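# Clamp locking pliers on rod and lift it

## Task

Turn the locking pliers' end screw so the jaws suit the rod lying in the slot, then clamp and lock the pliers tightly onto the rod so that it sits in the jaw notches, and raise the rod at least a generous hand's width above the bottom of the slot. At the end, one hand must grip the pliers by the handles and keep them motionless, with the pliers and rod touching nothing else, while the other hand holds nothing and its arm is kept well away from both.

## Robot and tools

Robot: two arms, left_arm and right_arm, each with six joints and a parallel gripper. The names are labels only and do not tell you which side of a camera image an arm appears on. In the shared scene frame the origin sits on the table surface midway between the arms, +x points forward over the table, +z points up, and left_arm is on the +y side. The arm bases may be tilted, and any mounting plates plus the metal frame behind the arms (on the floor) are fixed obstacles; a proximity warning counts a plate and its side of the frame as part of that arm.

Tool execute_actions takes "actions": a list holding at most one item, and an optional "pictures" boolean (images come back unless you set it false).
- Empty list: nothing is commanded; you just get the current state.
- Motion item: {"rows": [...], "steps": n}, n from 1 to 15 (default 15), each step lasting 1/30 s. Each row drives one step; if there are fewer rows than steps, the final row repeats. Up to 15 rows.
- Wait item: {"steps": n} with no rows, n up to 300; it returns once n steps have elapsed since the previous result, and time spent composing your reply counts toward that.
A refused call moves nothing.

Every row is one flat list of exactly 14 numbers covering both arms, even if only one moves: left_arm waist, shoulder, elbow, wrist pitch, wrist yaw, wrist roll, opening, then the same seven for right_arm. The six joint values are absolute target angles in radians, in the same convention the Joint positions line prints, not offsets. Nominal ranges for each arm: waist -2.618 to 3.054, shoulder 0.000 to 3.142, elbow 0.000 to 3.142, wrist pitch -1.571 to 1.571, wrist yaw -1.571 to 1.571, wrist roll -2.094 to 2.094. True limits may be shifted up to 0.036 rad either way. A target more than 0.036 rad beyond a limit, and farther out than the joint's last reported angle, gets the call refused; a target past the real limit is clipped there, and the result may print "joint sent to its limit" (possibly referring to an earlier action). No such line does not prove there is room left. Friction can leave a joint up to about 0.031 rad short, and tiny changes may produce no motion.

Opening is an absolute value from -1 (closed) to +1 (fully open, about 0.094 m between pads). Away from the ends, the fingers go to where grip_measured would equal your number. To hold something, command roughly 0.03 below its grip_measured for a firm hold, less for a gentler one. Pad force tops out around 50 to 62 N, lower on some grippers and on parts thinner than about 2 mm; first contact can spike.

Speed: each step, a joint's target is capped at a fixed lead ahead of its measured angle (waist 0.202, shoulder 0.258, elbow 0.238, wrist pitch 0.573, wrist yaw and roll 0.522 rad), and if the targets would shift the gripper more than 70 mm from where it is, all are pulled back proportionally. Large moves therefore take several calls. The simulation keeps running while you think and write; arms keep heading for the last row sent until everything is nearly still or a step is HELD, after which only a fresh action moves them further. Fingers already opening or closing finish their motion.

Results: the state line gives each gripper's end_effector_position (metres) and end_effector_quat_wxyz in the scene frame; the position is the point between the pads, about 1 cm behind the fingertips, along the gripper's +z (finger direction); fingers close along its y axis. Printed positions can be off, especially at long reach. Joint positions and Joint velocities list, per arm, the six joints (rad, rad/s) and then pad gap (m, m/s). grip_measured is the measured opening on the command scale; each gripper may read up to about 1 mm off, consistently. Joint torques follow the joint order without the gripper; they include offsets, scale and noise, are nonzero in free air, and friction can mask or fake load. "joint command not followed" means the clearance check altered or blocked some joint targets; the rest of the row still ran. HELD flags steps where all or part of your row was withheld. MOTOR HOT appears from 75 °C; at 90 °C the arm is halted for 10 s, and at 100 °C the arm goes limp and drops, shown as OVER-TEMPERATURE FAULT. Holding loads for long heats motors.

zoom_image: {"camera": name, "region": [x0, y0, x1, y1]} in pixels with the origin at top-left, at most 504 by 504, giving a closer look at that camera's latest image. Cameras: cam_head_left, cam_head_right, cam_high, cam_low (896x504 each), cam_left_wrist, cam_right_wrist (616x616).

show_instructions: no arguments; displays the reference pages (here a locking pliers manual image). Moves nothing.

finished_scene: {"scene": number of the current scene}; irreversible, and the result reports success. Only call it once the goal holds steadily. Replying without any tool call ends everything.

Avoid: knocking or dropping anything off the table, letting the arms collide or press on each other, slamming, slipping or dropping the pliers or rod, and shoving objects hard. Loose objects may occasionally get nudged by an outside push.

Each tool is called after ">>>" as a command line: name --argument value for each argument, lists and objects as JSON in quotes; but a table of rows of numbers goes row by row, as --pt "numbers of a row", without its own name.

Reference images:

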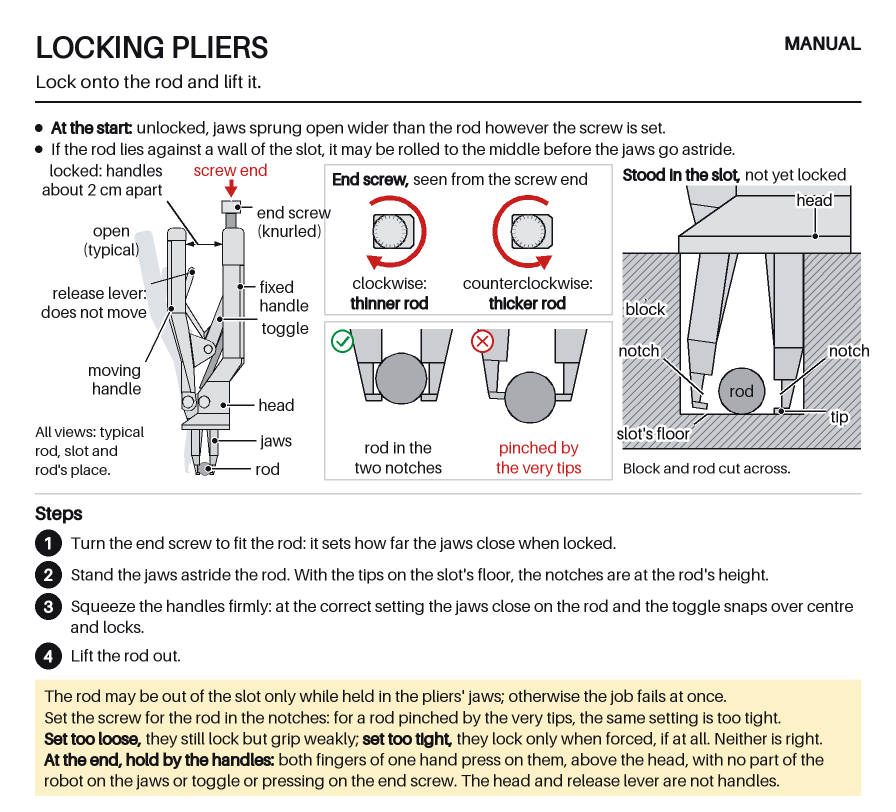

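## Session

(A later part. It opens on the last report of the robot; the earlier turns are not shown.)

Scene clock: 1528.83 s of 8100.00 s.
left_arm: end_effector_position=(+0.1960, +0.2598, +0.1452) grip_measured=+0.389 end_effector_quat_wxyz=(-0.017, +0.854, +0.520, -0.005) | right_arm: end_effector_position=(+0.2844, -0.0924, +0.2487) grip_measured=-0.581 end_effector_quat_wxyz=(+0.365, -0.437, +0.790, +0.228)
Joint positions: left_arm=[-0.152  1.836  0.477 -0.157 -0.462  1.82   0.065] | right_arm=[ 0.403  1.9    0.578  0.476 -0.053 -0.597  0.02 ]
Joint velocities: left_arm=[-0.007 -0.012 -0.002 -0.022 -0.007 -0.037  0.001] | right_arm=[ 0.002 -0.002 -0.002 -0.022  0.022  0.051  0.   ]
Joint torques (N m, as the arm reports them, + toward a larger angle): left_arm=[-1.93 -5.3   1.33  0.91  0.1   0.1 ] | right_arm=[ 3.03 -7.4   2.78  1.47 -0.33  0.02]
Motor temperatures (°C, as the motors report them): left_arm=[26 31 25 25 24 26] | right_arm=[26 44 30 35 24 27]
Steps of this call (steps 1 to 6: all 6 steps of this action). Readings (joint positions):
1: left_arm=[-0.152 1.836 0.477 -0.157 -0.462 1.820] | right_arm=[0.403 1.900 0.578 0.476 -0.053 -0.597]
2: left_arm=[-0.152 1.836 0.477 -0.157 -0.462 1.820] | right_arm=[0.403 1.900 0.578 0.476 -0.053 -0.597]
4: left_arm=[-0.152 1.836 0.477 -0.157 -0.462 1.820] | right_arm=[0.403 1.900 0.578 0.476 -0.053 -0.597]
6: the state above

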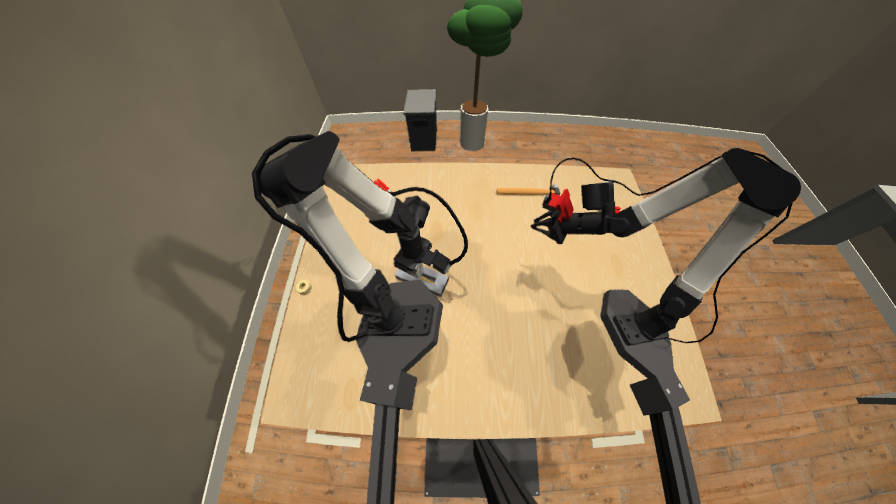

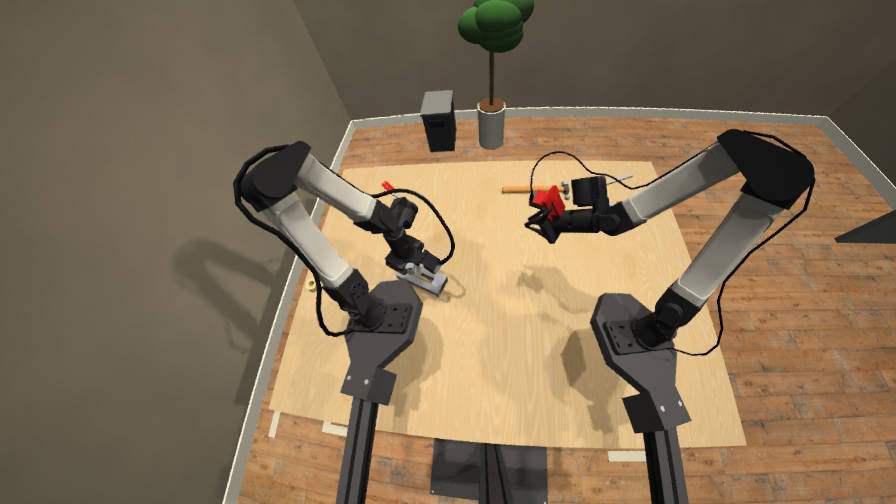

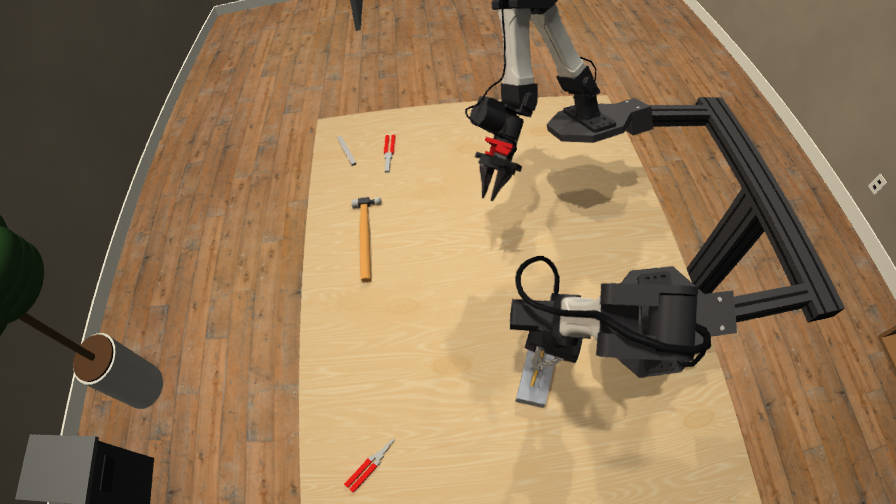

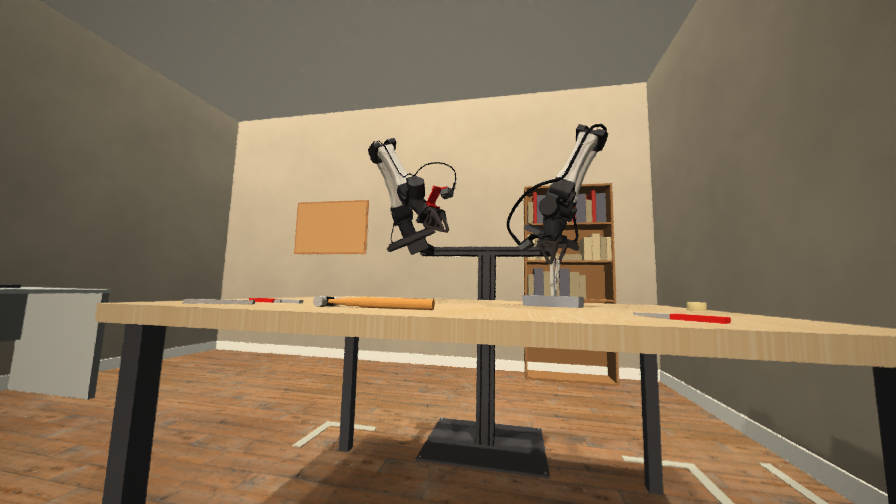

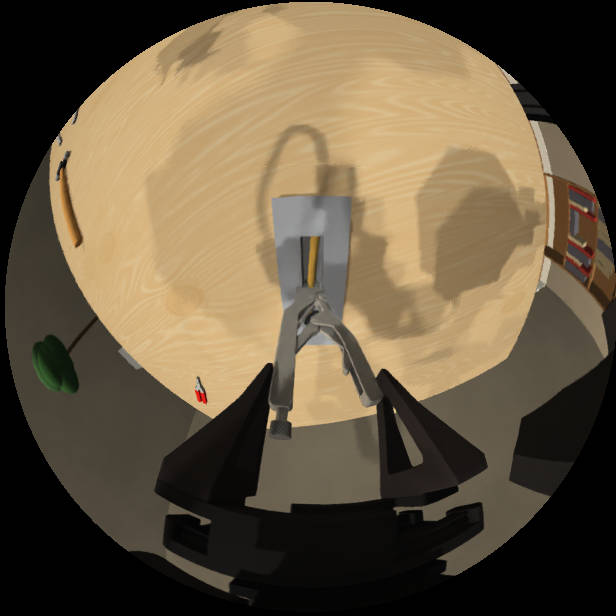

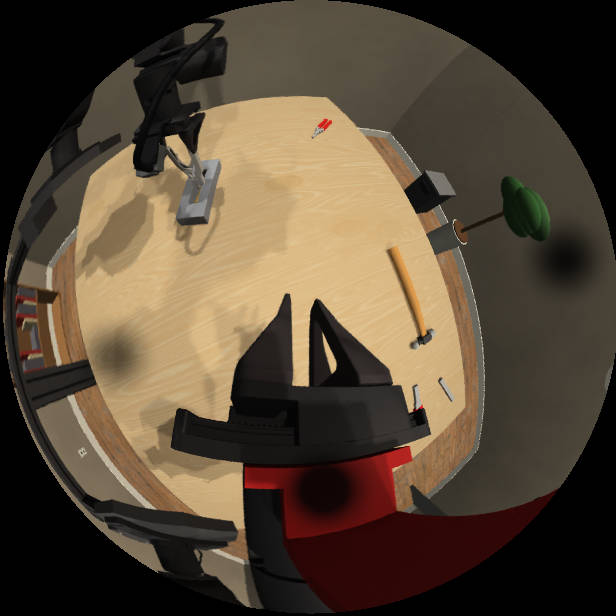

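>>> execute_actions --actions '[{"rows":[[-0.138,1.854,0.461,-0.15,-0.46,1.82,0.38,0.4,1.895,0.55,0.455,-0.05,-0.6,-0.58]],"steps":6}]' --pictures false

>>> execute_actions --actions '[{"rows":[[-0.138,1.854,0.461,-0.15,-0.46,1.82,0.4,0.4,1.895,0.55,0.455,-0.05,-0.6,-0.58]],"steps":6}]' --pictures false

>>> execute_actions --actions '[{"rows":[[-0.138,1.854,0.461,-0.15,-0.46,1.82,0.42,0.4,1.895,0.55,0.455,-0.05,-0.6,-0.58]],"steps":6}]' --pictures false

>>> execute_actions --actions '[{"rows":[[-0.138,1.854,0.461,-0.15,-0.46,1.82,0.44,0.4,1.895,0.55,0.455,-0.05,-0.6,-0.58]],"steps":6}]' --pictures false

>>> execute_actions --actions '[{"rows":[[-0.138,1.854,0.461,-0.15,-0.46,1.82,0.47,0.4,1.895,0.55,0.455,-0.05,-0.6,-0.58]],"steps":6}]' --pictures false

>>> execute_actions --actions '[{"rows":[[-0.138,1.854,0.461,-0.15,-0.46,1.82,0.5,0.4,1.895,0.55,0.455,-0.05,-0.6,-0.58]],"steps":6}]' --pictures false

>>> execute_actions --actions '[{"rows":[[-0.138,1.854,0.461,-0.15,-0.46,1.82,0.53,0.4,1.895,0.55,0.455,-0.05,-0.6,-0.58]],"steps":6}]' --pictures false

>>> execute_actions --actions '[{"rows":[[-0.138,1.854,0.461,-0.15,-0.46,1.82,0.56,0.4,1.895,0.55,0.455,-0.05,-0.6,-0.58]],"steps":6}]'

Scene clock: 1543.77 s of 8100.00 s.
left_arm: end_effector_position=(+0.1956, +0.2599, +0.1452) grip_measured=+0.393 end_effector_quat_wxyz=(-0.018, +0.854, +0.520, -0.005) | right_arm: end_effector_position=(+0.2844, -0.0924, +0.2487) grip_measured=-0.581 end_effector_quat_wxyz=(+0.365, -0.437, +0.790, +0.228)
Joint positions: left_arm=[-0.152  1.836  0.477 -0.159 -0.462  1.82   0.065] | right_arm=[ 0.403  1.9    0.578  0.476 -0.053 -0.597  0.02 ]
Joint velocities: left_arm=[ 0.012  0.012  0.002 -0.051  0.007  0.022 -0.   ] | right_arm=[-0.002  0.002 -0.007 -0.037 -0.037 -0.066  0.001]
Joint torques (N m, as the arm reports them, + toward a larger angle): left_arm=[-1.93 -5.29  1.32  0.34  0.1   0.1 ] | right_arm=[ 2.91 -7.34  2.8   1.52 -0.31  0.01]
Motor temperatures (°C, as the motors report them): left_arm=[26 30 25 26 24 26] | right_arm=[26 44 30 35 24 27]
Steps of this call (steps 1 to 15: the robot went on to your last target; steps 16 to 442: nothing new was sent; steps 443 to 448: all 6 steps of this action). Readings (joint positions):
443: left_arm=[-0.152 1.836 0.477 -0.159 -0.462 1.820] | right_arm=[0.403 1.900 0.578 0.476 -0.053 -0.597]
444: left_arm=[-0.152 1.836 0.477 -0.159 -0.462 1.820] | right_arm=[0.403 1.900 0.578 0.476 -0.053 -0.597]
446: left_arm=[-0.152 1.836 0.477 -0.159 -0.462 1.820] | right_arm=[0.403 1.900 0.578 0.476 -0.053 -0.597]
448: the state above

Scene clock: 1543.97 s of 8100.00 s.
left_arm: end_effector_position=(+0.1956, +0.2599, +0.1452) grip_measured=+0.408 end_effector_quat_wxyz=(-0.018, +0.854, +0.520, -0.005) | right_arm: end_effector_position=(+0.2844, -0.0924, +0.2487) grip_measured=-0.581 end_effector_quat_wxyz=(+0.365, -0.437, +0.790, +0.228)
Joint positions: left_arm=[-0.152  1.836  0.477 -0.159 -0.462  1.82   0.066] | right_arm=[ 0.403  1.9    0.578  0.476 -0.053 -0.597  0.02 ]
Joint velocities: left_arm=[-0.007  0.002 -0.017  0.007 -0.051  0.066 -0.   ] | right_arm=[ 0.007  0.002 -0.012  0.007 -0.037  0.051  0.   ]
Joint torques (N m, as the arm reports them, + toward a larger angle): left_arm=[-1.93 -5.28  1.32  0.35  0.11  0.1 ] | right_arm=[ 3.18 -7.3   2.77  1.5  -0.34  0.02]
Motor temperatures (°C, as the motors report them): left_arm=[26 30 25 26 24 26] | right_arm=[26 44 30 35 24 27]
Steps of this call (steps 1 to 6: all 6 steps of this action). Readings (joint positions):
1: left_arm=[-0.152 1.836 0.477 -0.159 -0.462 1.820] | right_arm=[0.403 1.900 0.578 0.476 -0.053 -0.597]
2: left_arm=[-0.152 1.836 0.477 -0.159 -0.462 1.820] | right_arm=[0.403 1.900 0.578 0.476 -0.053 -0.597]
4: left_arm=[-0.152 1.836 0.477 -0.159 -0.462 1.820] | right_arm=[0.403 1.900 0.578 0.476 -0.053 -0.597]
6: the state above

Scene clock: 1544.17 s of 8100.00 s.
left_arm: end_effector_position=(+0.1956, +0.2599, +0.1452) grip_measured=+0.425 end_effector_quat_wxyz=(-0.018, +0.854, +0.520, -0.005) | right_arm: end_effector_position=(+0.2844, -0.0924, +0.2487) grip_measured=-0.581 end_effector_quat_wxyz=(+0.365, -0.437, +0.790, +0.228)
Joint positions: left_arm=[-0.152  1.836  0.477 -0.159 -0.462  1.82   0.067] | right_arm=[ 0.403  1.9    0.578  0.476 -0.053 -0.597  0.02 ]
Joint velocities: left_arm=[-0.007 -0.007 -0.012 -0.051  0.051 -0.007  0.   ] | right_arm=[-0.022 -0.002 -0.007  0.022  0.037  0.037  0.001]
Joint torques (N m, as the arm reports them, + toward a larger angle): left_arm=[-1.93 -5.3   1.33  0.34  0.1   0.1 ] | right_arm=[ 3.05 -7.49  2.76  1.51 -0.33  0.06]
Motor temperatures (°C, as the motors report them): left_arm=[26 30 25 26 24 26] | right_arm=[26 44 30 35 24 27]
Steps of this call (steps 1 to 6: all 6 steps of this action). Readings (joint positions):
1: left_arm=[-0.152 1.836 0.477 -0.159 -0.462 1.820] | right_arm=[0.403 1.900 0.578 0.476 -0.053 -0.597]
2: left_arm=[-0.152 1.836 0.477 -0.159 -0.462 1.820] | right_arm=[0.403 1.900 0.578 0.476 -0.053 -0.597]
4: left_arm=[-0.152 1.836 0.477 -0.159 -0.462 1.820] | right_arm=[0.403 1.900 0.578 0.476 -0.053 -0.597]
6: the state above

Scene clock: 1544.37 s of 8100.00 s.
left_arm: end_effector_position=(+0.1956, +0.2599, +0.1452) grip_measured=+0.442 end_effector_quat_wxyz=(-0.018, +0.854, +0.520, -0.005) | right_arm: end_effector_position=(+0.2844, -0.0924, +0.2487) grip_measured=-0.581 end_effector_quat_wxyz=(+0.365, -0.437, +0.790, +0.228)
Joint positions: left_arm=[-0.152  1.836  0.477 -0.159 -0.462  1.82   0.068] | right_arm=[ 0.403  1.9    0.578  0.476 -0.053 -0.597  0.02 ]
Joint velocities: left_arm=[-0.007 -0.007  0.002  0.022 -0.037 -0.051  0.001] | right_arm=[ 0.007 -0.012  0.017 -0.007 -0.007  0.007  0.   ]
Joint torques (N m, as the arm reports them, + toward a larger angle): left_arm=[-1.92 -5.28  1.32  0.34  0.1   0.1 ] | right_arm=[ 3.01 -7.23  2.66  1.45 -0.3   0.04]
Motor temperatures (°C, as the motors report them): left_arm=[26 30 25 25 24 26] | right_arm=[26 44 30 35 24 27]
Steps of this call (steps 1 to 6: all 6 steps of this action). Readings (joint positions):
1: left_arm=[-0.152 1.836 0.477 -0.159 -0.462 1.820] | right_arm=[0.403 1.900 0.578 0.476 -0.053 -0.597]
2: left_arm=[-0.152 1.836 0.477 -0.159 -0.462 1.820] | right_arm=[0.403 1.900 0.578 0.476 -0.053 -0.597]
4: left_arm=[-0.152 1.836 0.477 -0.159 -0.462 1.820] | right_arm=[0.403 1.900 0.578 0.476 -0.053 -0.597]
6: the state above

Scene clock: 1544.57 s of 8100.00 s.
left_arm: end_effector_position=(+0.1961, +0.2597, +0.1452) grip_measured=+0.470 end_effector_quat_wxyz=(-0.017, +0.854, +0.520, -0.005) | right_arm: end_effector_position=(+0.2844, -0.0924, +0.2487) grip_measured=-0.581 end_effector_quat_wxyz=(+0.365, -0.437, +0.790, +0.228)
Joint positions: left_arm=[-0.152  1.836  0.477 -0.157 -0.462  1.82   0.069] | right_arm=[ 0.403  1.9    0.578  0.476 -0.053 -0.597  0.02 ]
Joint velocities: left_arm=[-0.007 -0.002  0.002  0.007 -0.081  0.066  0.   ] | right_arm=[-0.017 -0.012 -0.002 -0.022 -0.007 -0.007  0.   ]
Joint torques (N m, as the arm reports them, + toward a larger angle): left_arm=[-1.98 -5.28  1.28  0.33  0.1   0.1 ] | right_arm=[ 2.97 -7.31  2.73  1.5  -0.3   0.02]
Motor temperatures (°C, as the motors report them): left_arm=[26 30 25 25 24 26] | right_arm=[26 44 30 35 24 27]
Steps of this call (steps 1 to 6: all 6 steps of this action). Readings (joint positions):
1: left_arm=[-0.152 1.836 0.477 -0.158 -0.462 1.820] | right_arm=[0.403 1.900 0.578 0.476 -0.053 -0.597]
2: left_arm=[-0.152 1.836 0.477 -0.157 -0.462 1.820] | right_arm=[0.403 1.900 0.578 0.476 -0.053 -0.597]
4: left_arm=[-0.152 1.836 0.477 -0.157 -0.462 1.820] | right_arm=[0.403 1.900 0.578 0.476 -0.053 -0.597]
6: the state above

Scene clock: 1544.77 s of 8100.00 s.
left_arm: end_effector_position=(+0.1961, +0.2597, +0.1452) grip_measured=+0.500 end_effector_quat_wxyz=(-0.017, +0.854, +0.521, -0.004) | right_arm: end_effector_position=(+0.2844, -0.0924, +0.2487) grip_measured=-0.581 end_effector_quat_wxyz=(+0.365, -0.437, +0.790, +0.228)
Joint positions: left_arm=[-0.152  1.836  0.477 -0.157 -0.462  1.82   0.07 ] | right_arm=[ 0.403  1.9    0.578  0.476 -0.053 -0.597  0.02 ]
Joint velocities: left_arm=[-0.007 -0.012  0.007  0.11  -0.022 -0.007 -0.001] | right_arm=[ 0.002 -0.002  0.007 -0.007  0.081 -0.066  0.001]
Joint torques (N m, as the arm reports them, + toward a larger angle): left_arm=[-1.95 -5.28  1.35  0.33  0.09  0.1 ] | right_arm=[ 2.96 -7.37  2.7   1.5  -0.34  0.08]
Motor temperatures (°C, as the motors report them): left_arm=[26 30 25 25 24 26] | right_arm=[26 44 30 35 24 27]
Steps of this call (steps 1 to 6: all 6 steps of this action). Readings (joint positions):
1: left_arm=[-0.152 1.836 0.477 -0.157 -0.462 1.820] | right_arm=[0.403 1.900 0.578 0.476 -0.053 -0.597]
2: left_arm=[-0.152 1.836 0.477 -0.157 -0.462 1.820] | right_arm=[0.403 1.900 0.578 0.476 -0.053 -0.597]
4: left_arm=[-0.152 1.836 0.477 -0.157 -0.462 1.820] | right_arm=[0.403 1.900 0.578 0.476 -0.053 -0.597]
6: the state above

Scene clock: 1544.97 s of 8100.00 s.
left_arm: end_effector_position=(+0.1961, +0.2597, +0.1452) grip_measured=+0.530 end_effector_quat_wxyz=(-0.017, +0.854, +0.521, -0.004) | right_arm: end_effector_position=(+0.2844, -0.0924, +0.2487) grip_measured=-0.581 end_effector_quat_wxyz=(+0.365, -0.437, +0.790, +0.228)
Joint positions: left_arm=[-0.152  1.836  0.477 -0.157 -0.462  1.82   0.072] | right_arm=[ 0.403  1.9    0.578  0.476 -0.053 -0.597  0.02 ]
Joint velocities: left_arm=[-0.007  0.002 -0.002 -0.095  0.007  0.051 -0.001] | right_arm=[ 0.032  0.002  0.002  0.007  0.037 -0.051  0.002]
Joint torques (N m, as the arm reports them, + toward a larger angle): left_arm=[-1.94 -5.31  1.29  0.32  0.1   0.1 ] | right_arm=[ 2.91 -7.33  2.69  1.45 -0.32  0.06]
Motor temperatures (°C, as the motors report them): left_arm=[26 30 25 25 24 26] | right_arm=[26 44 30 35 24 27]
Steps of this call (steps 1 to 6: all 6 steps of this action). Readings (joint positions):
1: left_arm=[-0.152 1.836 0.477 -0.157 -0.462 1.820] | right_arm=[0.403 1.900 0.578 0.476 -0.053 -0.597]
2: left_arm=[-0.152 1.836 0.477 -0.157 -0.462 1.820] | right_arm=[0.403 1.900 0.578 0.476 -0.053 -0.597]
4: left_arm=[-0.152 1.836 0.477 -0.157 -0.462 1.820] | right_arm=[0.403 1.900 0.578 0.476 -0.053 -0.597]
6: the state above

Scene clock: 1545.17 s of 8100.00 s.
left_arm: end_effector_position=(+0.1961, +0.2597, +0.1452) grip_measured=+0.559 end_effector_quat_wxyz=(-0.017, +0.854, +0.521, -0.004) | right_arm: end_effector_position=(+0.2844, -0.0924, +0.2487) grip_measured=-0.581 end_effector_quat_wxyz=(+0.365, -0.437, +0.790, +0.228)
Joint positions: left_arm=[-0.152  1.836  0.477 -0.157 -0.462  1.82   0.073] | right_arm=[ 0.403  1.9    0.578  0.476 -0.053 -0.597  0.02 ]
Joint velocities: left_arm=[-0.002  0.002  0.012 -0.125  0.037  0.095 -0.001] | right_arm=[-0.017 -0.012 -0.012 -0.022 -0.007 -0.051 -0.   ]
Joint torques (N m, as the arm reports them, + toward a larger angle): left_arm=[-1.92 -5.29  1.31  0.32  0.1   0.1 ] | right_arm=[ 2.86 -7.25  2.69  1.46 -0.37  0.  ]
Motor temperatures (°C, as the motors report them): left_arm=[26 30 25 25 24 26] | right_arm=[26 44 30 35 24 27]
Steps of this call (steps 1 to 6: all 6 steps of this action). Readings (joint positions):
1: left_arm=[-0.152 1.836 0.477 -0.157 -0.462 1.820] | right_arm=[0.403 1.900 0.578 0.476 -0.053 -0.597]
2: left_arm=[-0.152 1.836 0.477 -0.157 -0.462 1.820] | right_arm=[0.403 1.900 0.578 0.476 -0.053 -0.597]
4: left_arm=[-0.152 1.836 0.477 -0.157 -0.462 1.820] | right_arm=[0.403 1.900 0.578 0.476 -0.053 -0.597]
6: the state above

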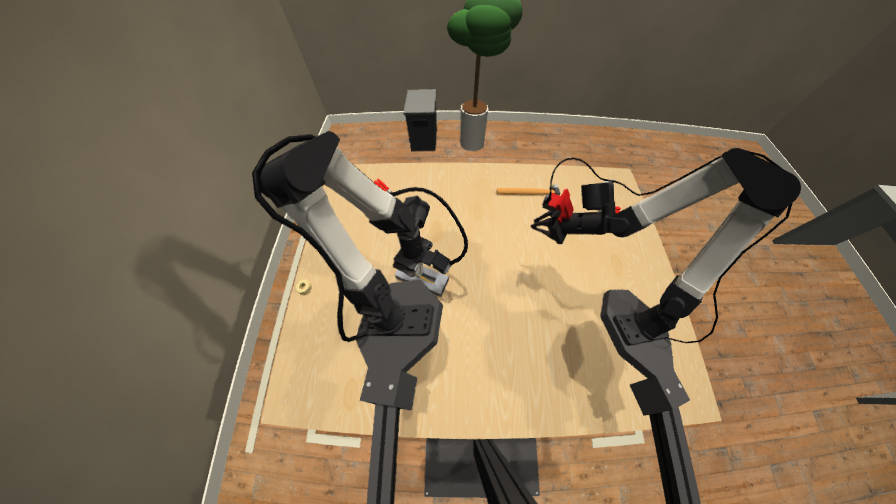

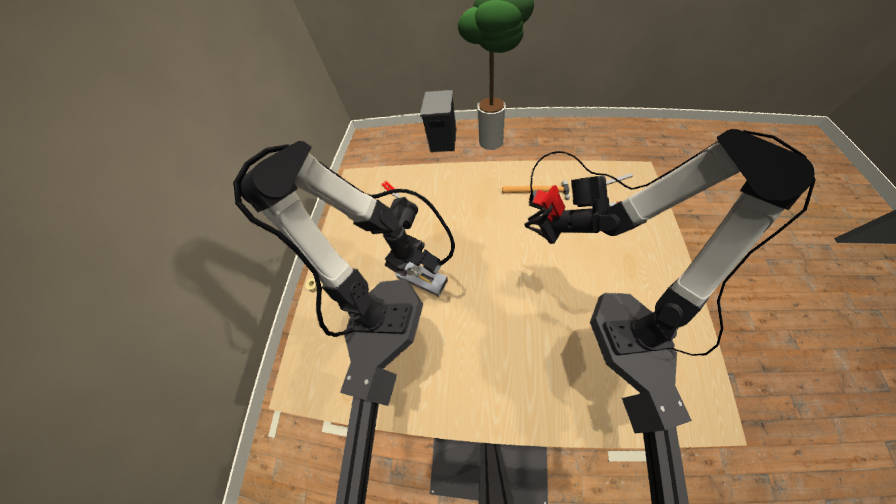

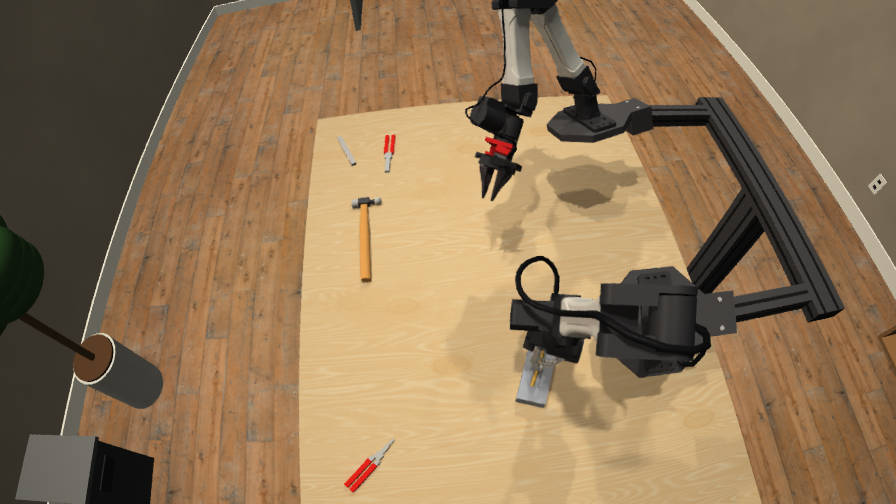

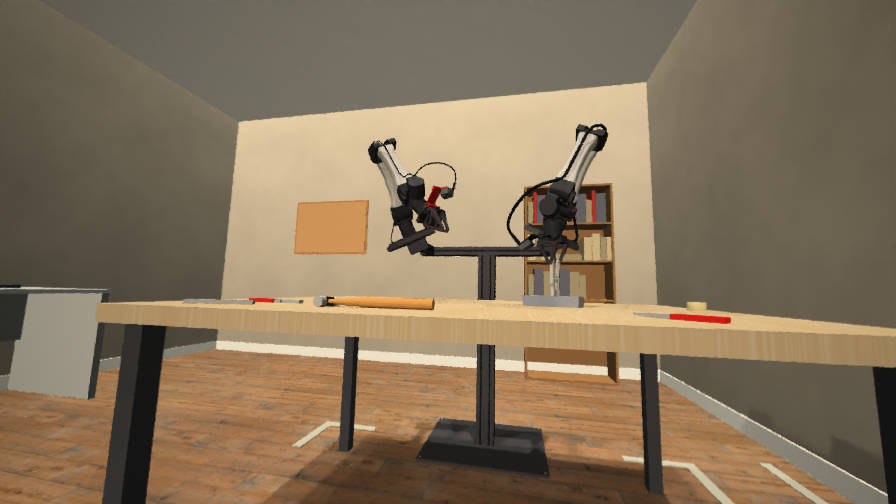

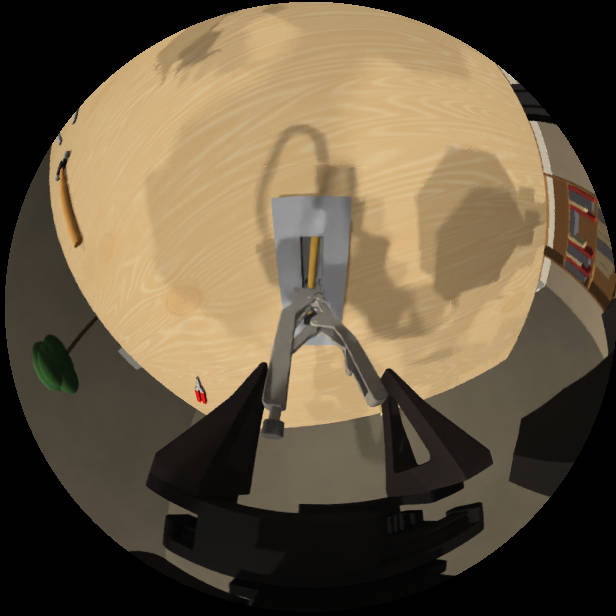

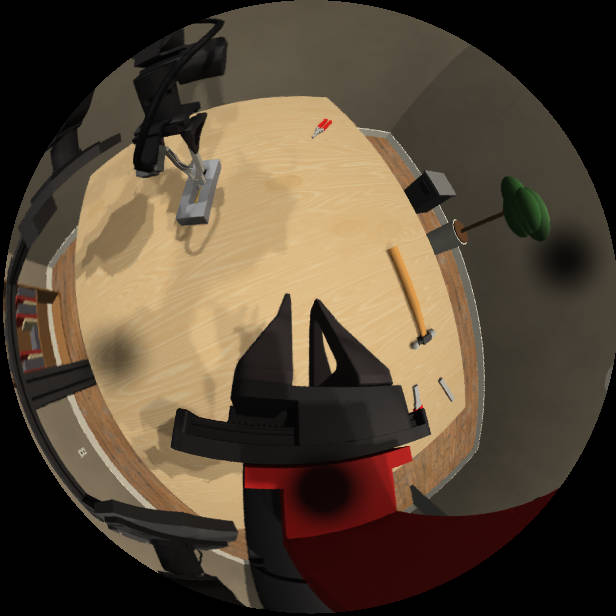

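>>> execute_actions --actions '[{"rows":[[-0.152,1.836,0.477,-0.16,-0.46,1.82,0.7,0.4,1.895,0.55,0.455,-0.05,-0.6,-0.58],[-0.158,1.83,0.49,-0.17,-0.46,1.82,0.85,0.4,1.895,0.55,0.455,-0.05,-0.6,-0.58],[-0.163,1.823,0.495,-0.182,-0.46,1.81,0.95,0.4,1.895,0.55,0.455,-0.05,-0.6,-0.58],[-0.167,1.813,0.497,-0.194,-0.46,1.8,0.95,0.4,1.895,0.55,0.455,-0.05,-0.6,-0.58],[-0.171,1.803,0.499,-0.206,-0.46,1.8,0.95,0.4,1.895,0.55,0.455,-0.05,-0.6,-0.58],[-0.176,1.793,0.501,-0.218,-0.46,1.79,0.95,0.4,1.895,0.55,0.455,-0.05,-0.6,-0.58],[-0.18,1.783,0.503,-0.23,-0.46,1.79,0.95,0.4,1.895,0.55,0.455,-0.05,-0.6,-0.58],[-0.184,1.773,0.505,-0.242,-0.46,1.78,0.95,0.4,1.895,0.55,0.455,-0.05,-0.6,-0.58],[-0.188,1.763,0.507,-0.254,-0.46,1.78,0.95,0.4,1.895,0.55,0.455,-0.05,-0.6,-0.58],[-0.193,1.753,0.509,-0.266,-0.46,1.77,0.95,0.4,1.895,0.55,0.455,-0.05,-0.6,-0.58],[-0.197,1.743,0.511,-0.278,-0.46,1.76,0.95,0.4,1.895,0.55,0.455,-0.05,-0.6,-0.58],[-0.201,1.733,0.513,-0.29,-0.46,1.75,0.95,0.4,1.895,0.55,0.455,-0.05,-0.6,-0.58],[-0.206,1.723,0.515,-0.3,-0.46,1.74,0.95,0.4,1.895,0.55,0.455,-0.05,-0.6,-0.58],[-0.21,1.712,0.517,-0.31,-0.46,1.73,0.95,0.4,1.895,0.55,0.455,-0.05,-0.6,-0.58],[-0.214,1.702,0.52,-0.32,-0.46,1.72,0.95,0.4,1.895,0.55,0.455,-0.05,-0.6,-0.58]],"steps":15}]' --pictures false

>>> execute_actions --actions '[{"rows":[[-0.214,1.702,0.52,-0.32,-0.46,1.72,0.95,0.4,1.895,0.55,0.455,-0.05,-0.6,-0.58],[-0.214,1.702,0.52,-0.32,-0.46,1.72,0.95,0.4,1.895,0.55,0.455,-0.05,-0.6,-0.58],[-0.214,1.702,0.52,-0.32,-0.46,1.72,0.95,0.4,1.895,0.55,0.455,-0.05,-0.6,-0.58],[-0.214,1.702,0.52,-0.32,-0.46,1.72,0.95,0.4,1.895,0.55,0.455,-0.05,-0.6,-0.58],[-0.215,1.715,0.53,-0.321,-0.46,1.72,0.7,0.4,1.895,0.55,0.455,-0.05,-0.6,-0.58],[-0.217,1.728,0.54,-0.322,-0.46,1.72,0.5,0.4,1.895,0.55,0.455,-0.05,-0.6,-0.58],[-0.218,1.738,0.55,-0.323,-0.46,1.72,0.4,0.4,1.895,0.55,0.455,-0.05,-0.6,-0.58],[-0.22,1.748,0.56,-0.324,-0.46,1.72,0.3,0.4,1.895,0.55,0.455,-0.05,-0.6,-0.58],[-0.221,1.758,0.57,-0.325,-0.46,1.72,0.2,0.4,1.895,0.55,0.455,-0.05,-0.6,-0.58],[-0.223,1.768,0.58,-0.326,-0.46,1.72,0.1,0.4,1.895,0.55,0.455,-0.05,-0.6,-0.58],[-0.224,1.778,0.59,-0.327,-0.46,1.72,0.0,0.4,1.895,0.55,0.455,-0.05,-0.6,-0.58],[-0.226,1.788,0.6,-0.328,-0.46,1.72,-0.1,0.4,1.895,0.55,0.455,-0.05,-0.6,-0.58]],"steps":15}]' --pictures false

>>> execute_actions --actions '[{"rows":[[-0.226,1.788,0.6,-0.328,-0.46,1.72,-0.1,0.4,1.895,0.55,0.455,-0.05,-0.6,-0.58],[-0.226,1.788,0.6,-0.328,-0.46,1.72,-0.1,0.4,1.895,0.55,0.455,-0.05,-0.6,-0.58],[-0.226,1.788,0.6,-0.328,-0.46,1.72,-0.2,0.4,1.895,0.55,0.455,-0.05,-0.6,-0.58],[-0.226,1.788,0.6,-0.328,-0.46,1.72,-0.3,0.4,1.895,0.55,0.455,-0.05,-0.6,-0.58],[-0.226,1.788,0.6,-0.328,-0.46,1.72,-0.4,0.4,1.895,0.55,0.455,-0.05,-0.6,-0.58]],"steps":12}]'

Scene clock: 1571.20 s of 8100.00 s.
left_arm: end_effector_position=(+0.2071, +0.2576, +0.1685) grip_measured=+0.948 end_effector_quat_wxyz=(-0.002, +0.846, +0.533, +0.009) | right_arm: end_effector_position=(+0.2844, -0.0924, +0.2487) grip_measured=-0.581 end_effector_quat_wxyz=(+0.365, -0.437, +0.790, +0.228)
Joint positions: left_arm=[-0.196  1.731  0.5   -0.262 -0.462  1.762  0.092] | right_arm=[ 0.403  1.9    0.578  0.476 -0.053 -0.597  0.02 ]
Joint velocities: left_arm=[-0.139 -0.295  0.061 -0.374 -0.022 -0.183 -0.001] | right_arm=[ 0.002  0.007  0.007 -0.037  0.007  0.022 -0.   ]
Joint torques (N m, as the arm reports them, + toward a larger angle): left_arm=[-3.64 -7.71  5.11  0.19  0.08  0.06] | right_arm=[ 3.06 -7.43  2.92  1.48 -0.33  0.04]
Motor temperatures (°C, as the motors report them): left_arm=[26 30 25 25 24 26] | right_arm=[26 44 30 35 24 27]
Steps of this call (steps 1 to 15: the robot went on to your last target; steps 16 to 766: nothing new was sent; steps 767 to 781: all 15 steps of this action). Readings (joint positions):
767: left_arm=[-0.152 1.836 0.477 -0.157 -0.462 1.820] | right_arm=[0.403 1.900 0.578 0.476 -0.053 -0.597]
768: left_arm=[-0.152 1.836 0.477 -0.157 -0.462 1.820] | right_arm=[0.403 1.900 0.578 0.476 -0.053 -0.597]
770: left_arm=[-0.152 1.835 0.477 -0.161 -0.462 1.818] | right_arm=[0.403 1.900 0.578 0.476 -0.053 -0.597]
774: left_arm=[-0.165 1.804 0.478 -0.194 -0.462 1.805] | right_arm=[0.403 1.900 0.578 0.476 -0.053 -0.597]
781: the state above

Scene clock: 1571.70 s of 8100.00 s.
left_arm: end_effector_position=(+0.2263, +0.2497, +0.1732) grip_measured=-0.097 end_effector_quat_wxyz=(+0.001, +0.842, +0.540, +0.010) | right_arm: end_effector_position=(+0.2844, -0.0924, +0.2487) grip_measured=-0.581 end_effector_quat_wxyz=(+0.365, -0.437, +0.790, +0.228)
Joint positions: left_arm=[-0.215  1.77   0.584 -0.31  -0.462  1.727  0.042] | right_arm=[ 0.403  1.9    0.578  0.476 -0.053 -0.597  0.02 ]
Joint velocities: left_arm=[-0.002  0.042  0.032 -0.037 -0.037 -0.051 -0.003] | right_arm=[ 0.002 -0.002  0.007 -0.051 -0.066 -0.007 -0.001]
Joint torques (N m, as the arm reports them, + toward a larger angle): left_arm=[-4.   -5.85  4.99  0.16  0.1   0.03] | right_arm=[ 3.06 -7.42  2.53  1.46 -0.3   0.03]
Motor temperatures (°C, as the motors report them): left_arm=[26 30 25 25 24 26] | right_arm=[26 44 30 35 24 27]
Steps of this call (steps 1 to 15: all 15 steps of this action). Readings (joint positions):
1: left_arm=[-0.200 1.722 0.502 -0.270 -0.462 1.754] | right_arm=[0.403 1.900 0.578 0.476 -0.053 -0.597]
2: left_arm=[-0.202 1.716 0.503 -0.277 -0.462 1.749] | right_arm=[0.403 1.900 0.578 0.476 -0.053 -0.597]
4: left_arm=[-0.203 1.712 0.505 -0.285 -0.462 1.740] | right_arm=[0.403 1.900 0.578 0.476 -0.053 -0.597]
8: left_arm=[-0.204 1.718 0.523 -0.305 -0.462 1.732] | right_arm=[0.403 1.900 0.578 0.476 -0.053 -0.597]
15: the state above

Scene clock: 1572.10 s of 8100.00 s.
left_arm: end_effector_position=(+0.2256, +0.2497, +0.1732) grip_measured=-0.398 end_effector_quat_wxyz=(-0.000, +0.842, +0.539, +0.009) | right_arm: end_effector_position=(+0.2844, -0.0924, +0.2487) grip_measured=-0.581 end_effector_quat_wxyz=(+0.365, -0.437, +0.790, +0.228)
Joint positions: left_arm=[-0.216  1.771  0.585 -0.313 -0.462  1.726  0.028] | right_arm=[ 0.403  1.9    0.578  0.476 -0.053 -0.597  0.02 ]
Joint velocities: left_arm=[-0.012  0.007 -0.012 -0.007 -0.007  0.066  0.   ] | right_arm=[ 0.017 -0.007  0.012  0.007  0.022 -0.037  0.002]
Joint torques (N m, as the arm reports them, + toward a larger angle): left_arm=[-3.89 -5.75  5.25  0.21  0.1   0.05] | right_arm=[ 2.86 -7.27  2.69  1.5  -0.32  0.02]
Motor temperatures (°C, as the motors report them): left_arm=[26 30 25 25 24 26] | right_arm=[26 44 30 35 24 27]
Steps of this call (steps 1 to 12: all 12 steps of this action). Readings (joint positions):
1: left_arm=[-0.216 1.771 0.585 -0.310 -0.462 1.727] | right_arm=[0.403 1.900 0.578 0.476 -0.053 -0.597]
2: left_arm=[-0.216 1.771 0.585 -0.310 -0.462 1.726] | right_arm=[0.403 1.900 0.578 0.476 -0.053 -0.597]
4: left_arm=[-0.216 1.771 0.585 -0.312 -0.462 1.726] | right_arm=[0.403 1.900 0.578 0.476 -0.053 -0.597]
8: left_arm=[-0.216 1.771 0.585 -0.313 -0.462 1.726] | right_arm=[0.403 1.900 0.578 0.476 -0.053 -0.597]
12: the state above

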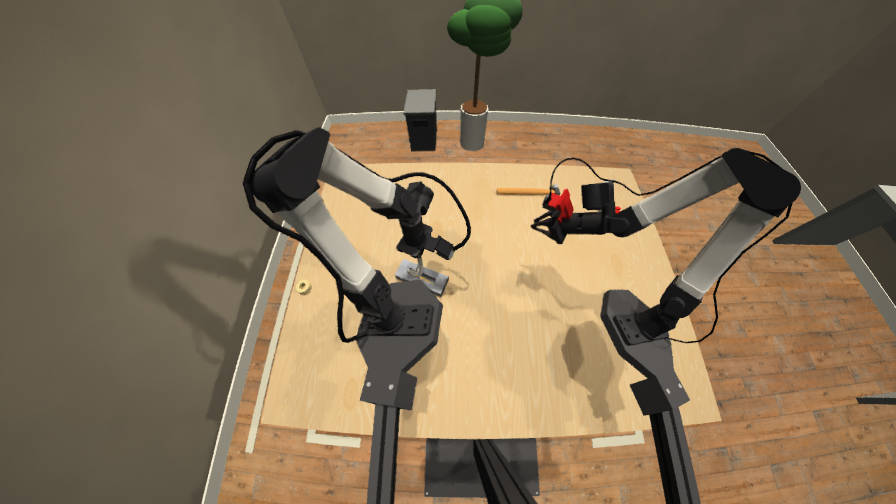

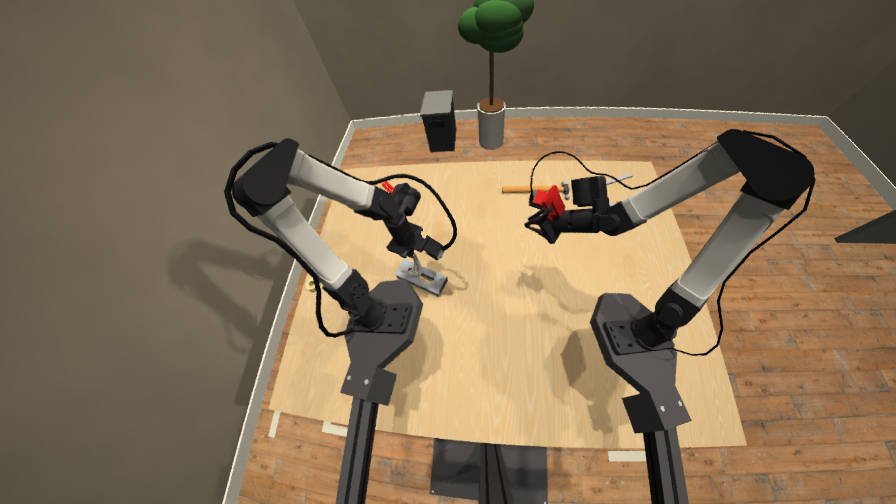

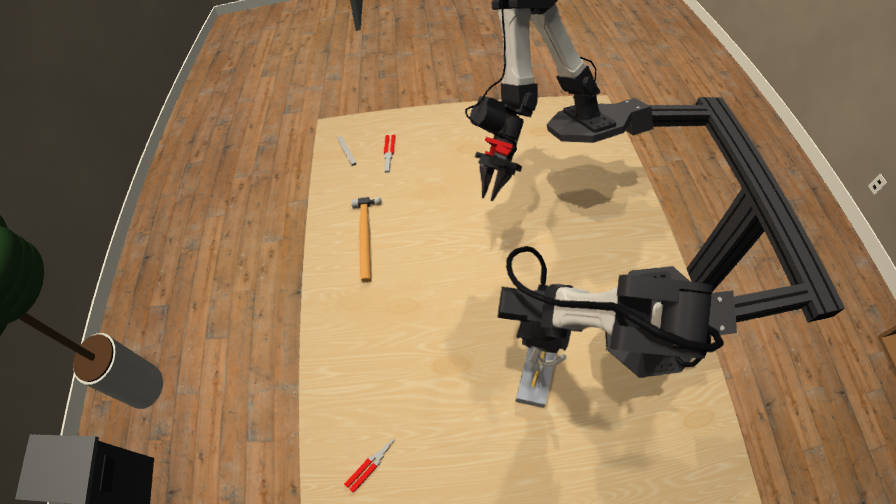

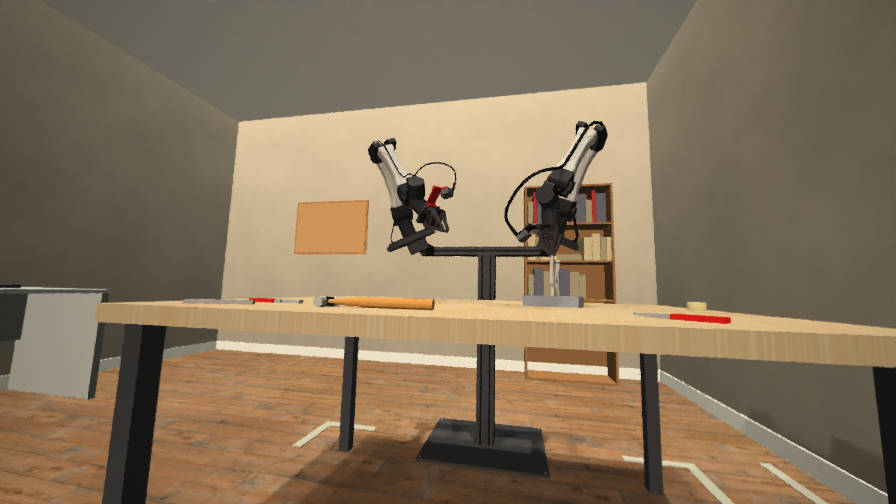

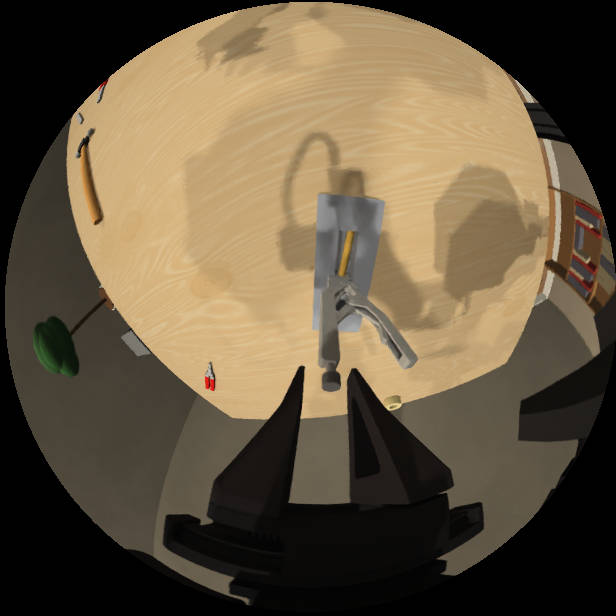

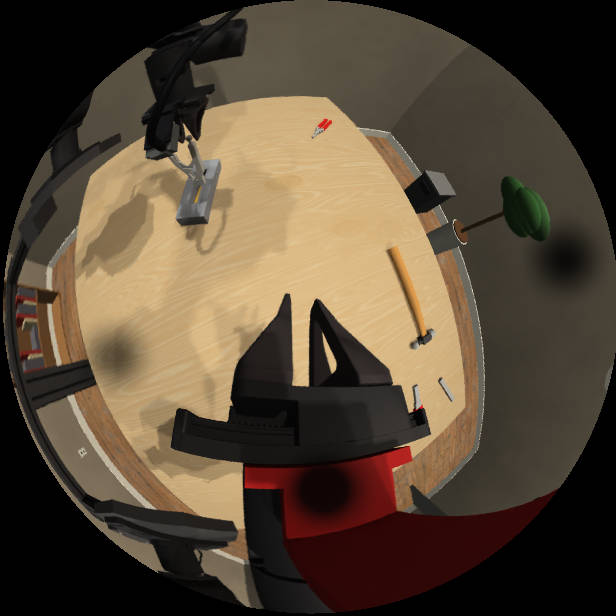

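>>> execute_actions --actions '[{"rows":[[-0.226,1.795,0.6,-0.328,-0.448,1.9,-0.5,0.4,1.895,0.55,0.455,-0.05,-0.6,-0.58],[-0.226,1.795,0.6,-0.328,-0.448,2.05,-0.6,0.4,1.895,0.55,0.455,-0.05,-0.6,-0.58]],"steps":15}]'

>>> zoom_image --camera "cam_left_wrist" --region '[270,330,390,430]'

Scene clock: 1576.93 s of 8100.00 s.
left_arm: end_effector_position=(+0.2233, +0.2484, +0.1718) grip_measured=-0.598 end_effector_quat_wxyz=(-0.002, +0.915, +0.403, +0.003) | right_arm: end_effector_position=(+0.2844, -0.0924, +0.2487) grip_measured=-0.581 end_effector_quat_wxyz=(+0.365, -0.437, +0.790, +0.228)
Joint positions: left_arm=[-0.216  1.778  0.585 -0.316 -0.455  2.031  0.019] | right_arm=[ 0.403  1.9    0.578  0.476 -0.053 -0.597  0.02 ]
Joint velocities: left_arm=[ 0.012 -0.007 -0.027  0.037  0.007  0.11  -0.   ] | right_arm=[-0.007  0.012 -0.007 -0.007 -0.022  0.037 -0.   ]
Joint torques (N m, as the arm reports them, + toward a larger angle): left_arm=[-3.87 -5.79  5.17  0.16  0.15  0.17] | right_arm=[ 3.09 -7.33  2.67  1.42 -0.32  0.04]
Motor temperatures (°C, as the motors report them): left_arm=[26 30 25 25 24 26] | right_arm=[26 44 30 35 24 27]
Steps of this call (steps 1 to 15: the robot went on to your last target; steps 16 to 130: nothing new was sent; steps 131 to 145: all 15 steps of this action). Readings (joint positions):
131: left_arm=[-0.216 1.771 0.585 -0.314 -0.461 1.750] | right_arm=[0.403 1.900 0.578 0.476 -0.053 -0.597]
132: left_arm=[-0.216 1.771 0.585 -0.314 -0.460 1.801] | right_arm=[0.403 1.900 0.578 0.476 -0.053 -0.597]
134: left_arm=[-0.216 1.773 0.585 -0.314 -0.458 1.889] | right_arm=[0.403 1.900 0.578 0.476 -0.053 -0.597]
138: left_arm=[-0.216 1.778 0.585 -0.316 -0.456 1.981] | right_arm=[0.403 1.900 0.578 0.476 -0.053 -0.597]
145: the state above

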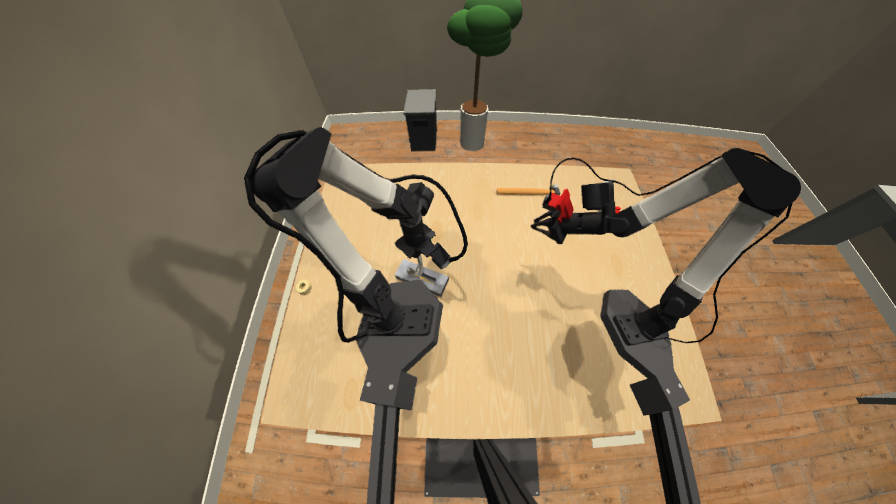

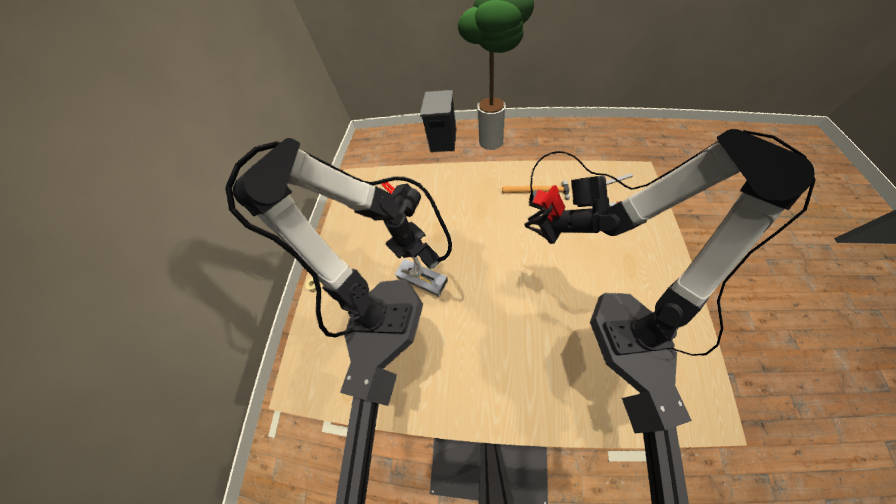

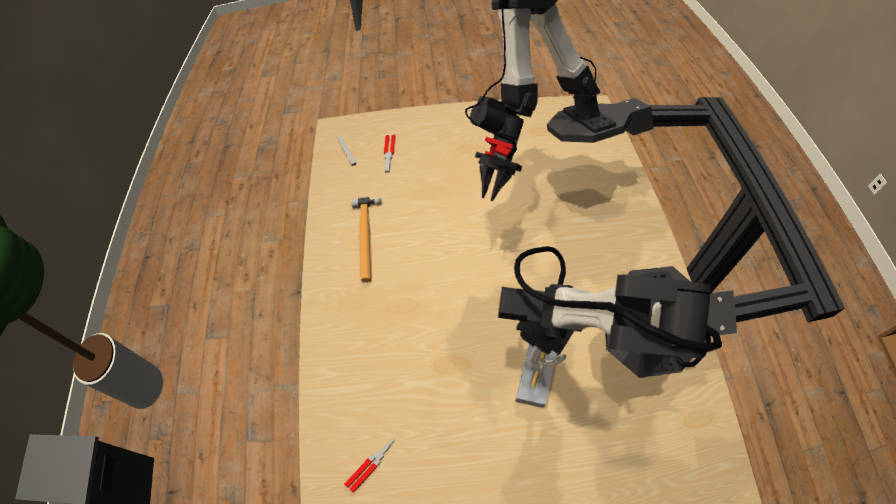

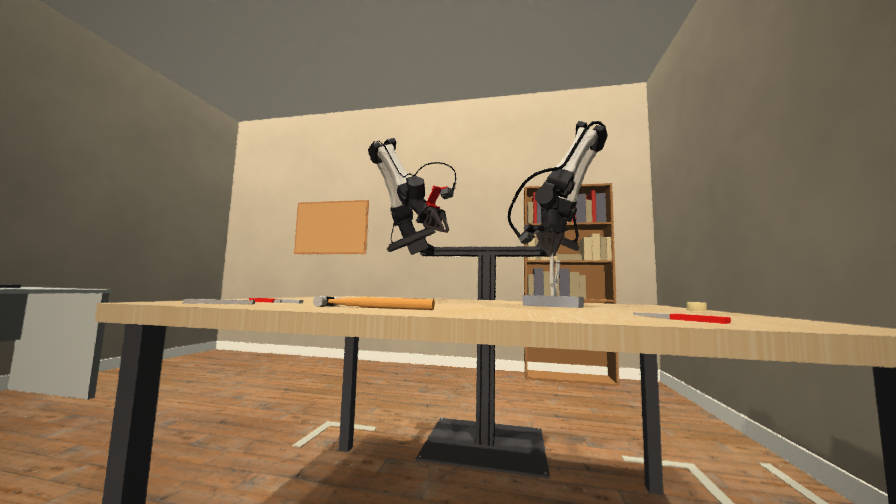

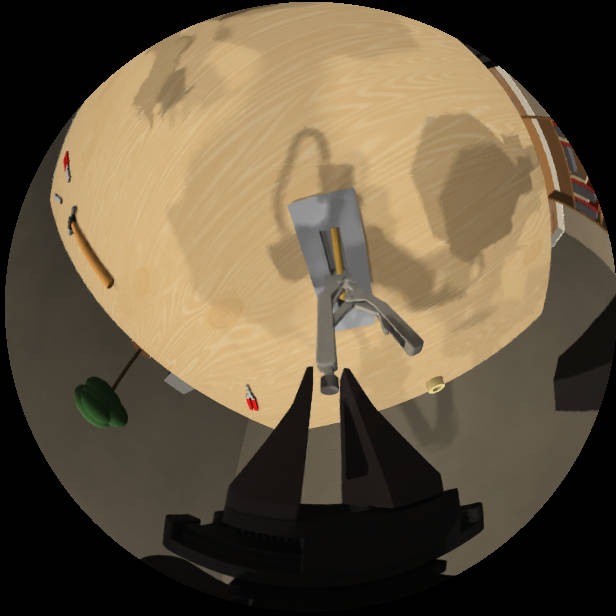

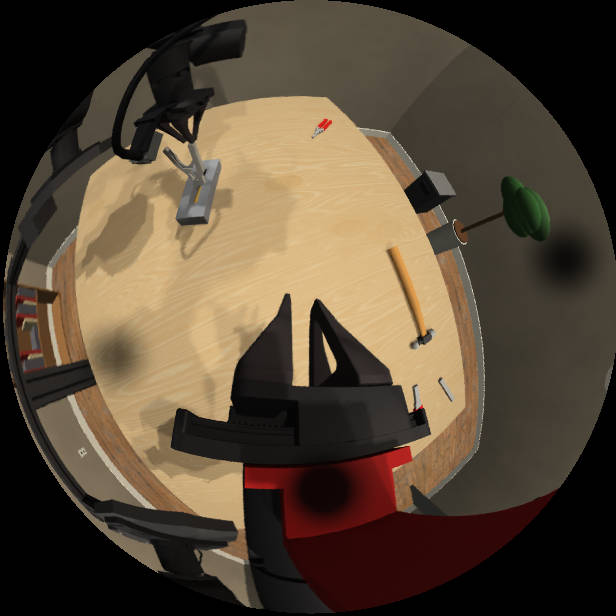

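Region (270, 330, 390, 430) of cam_left_wrist's 616x616 image, scaled by 4.200, with more detail than that image has.

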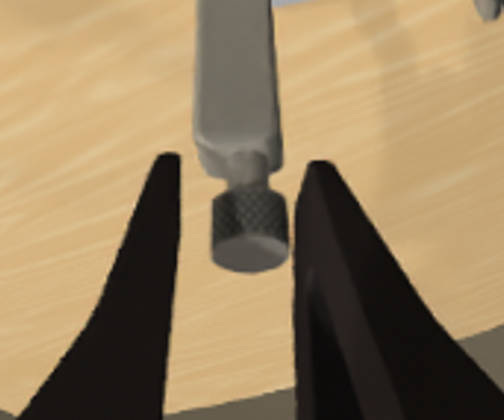

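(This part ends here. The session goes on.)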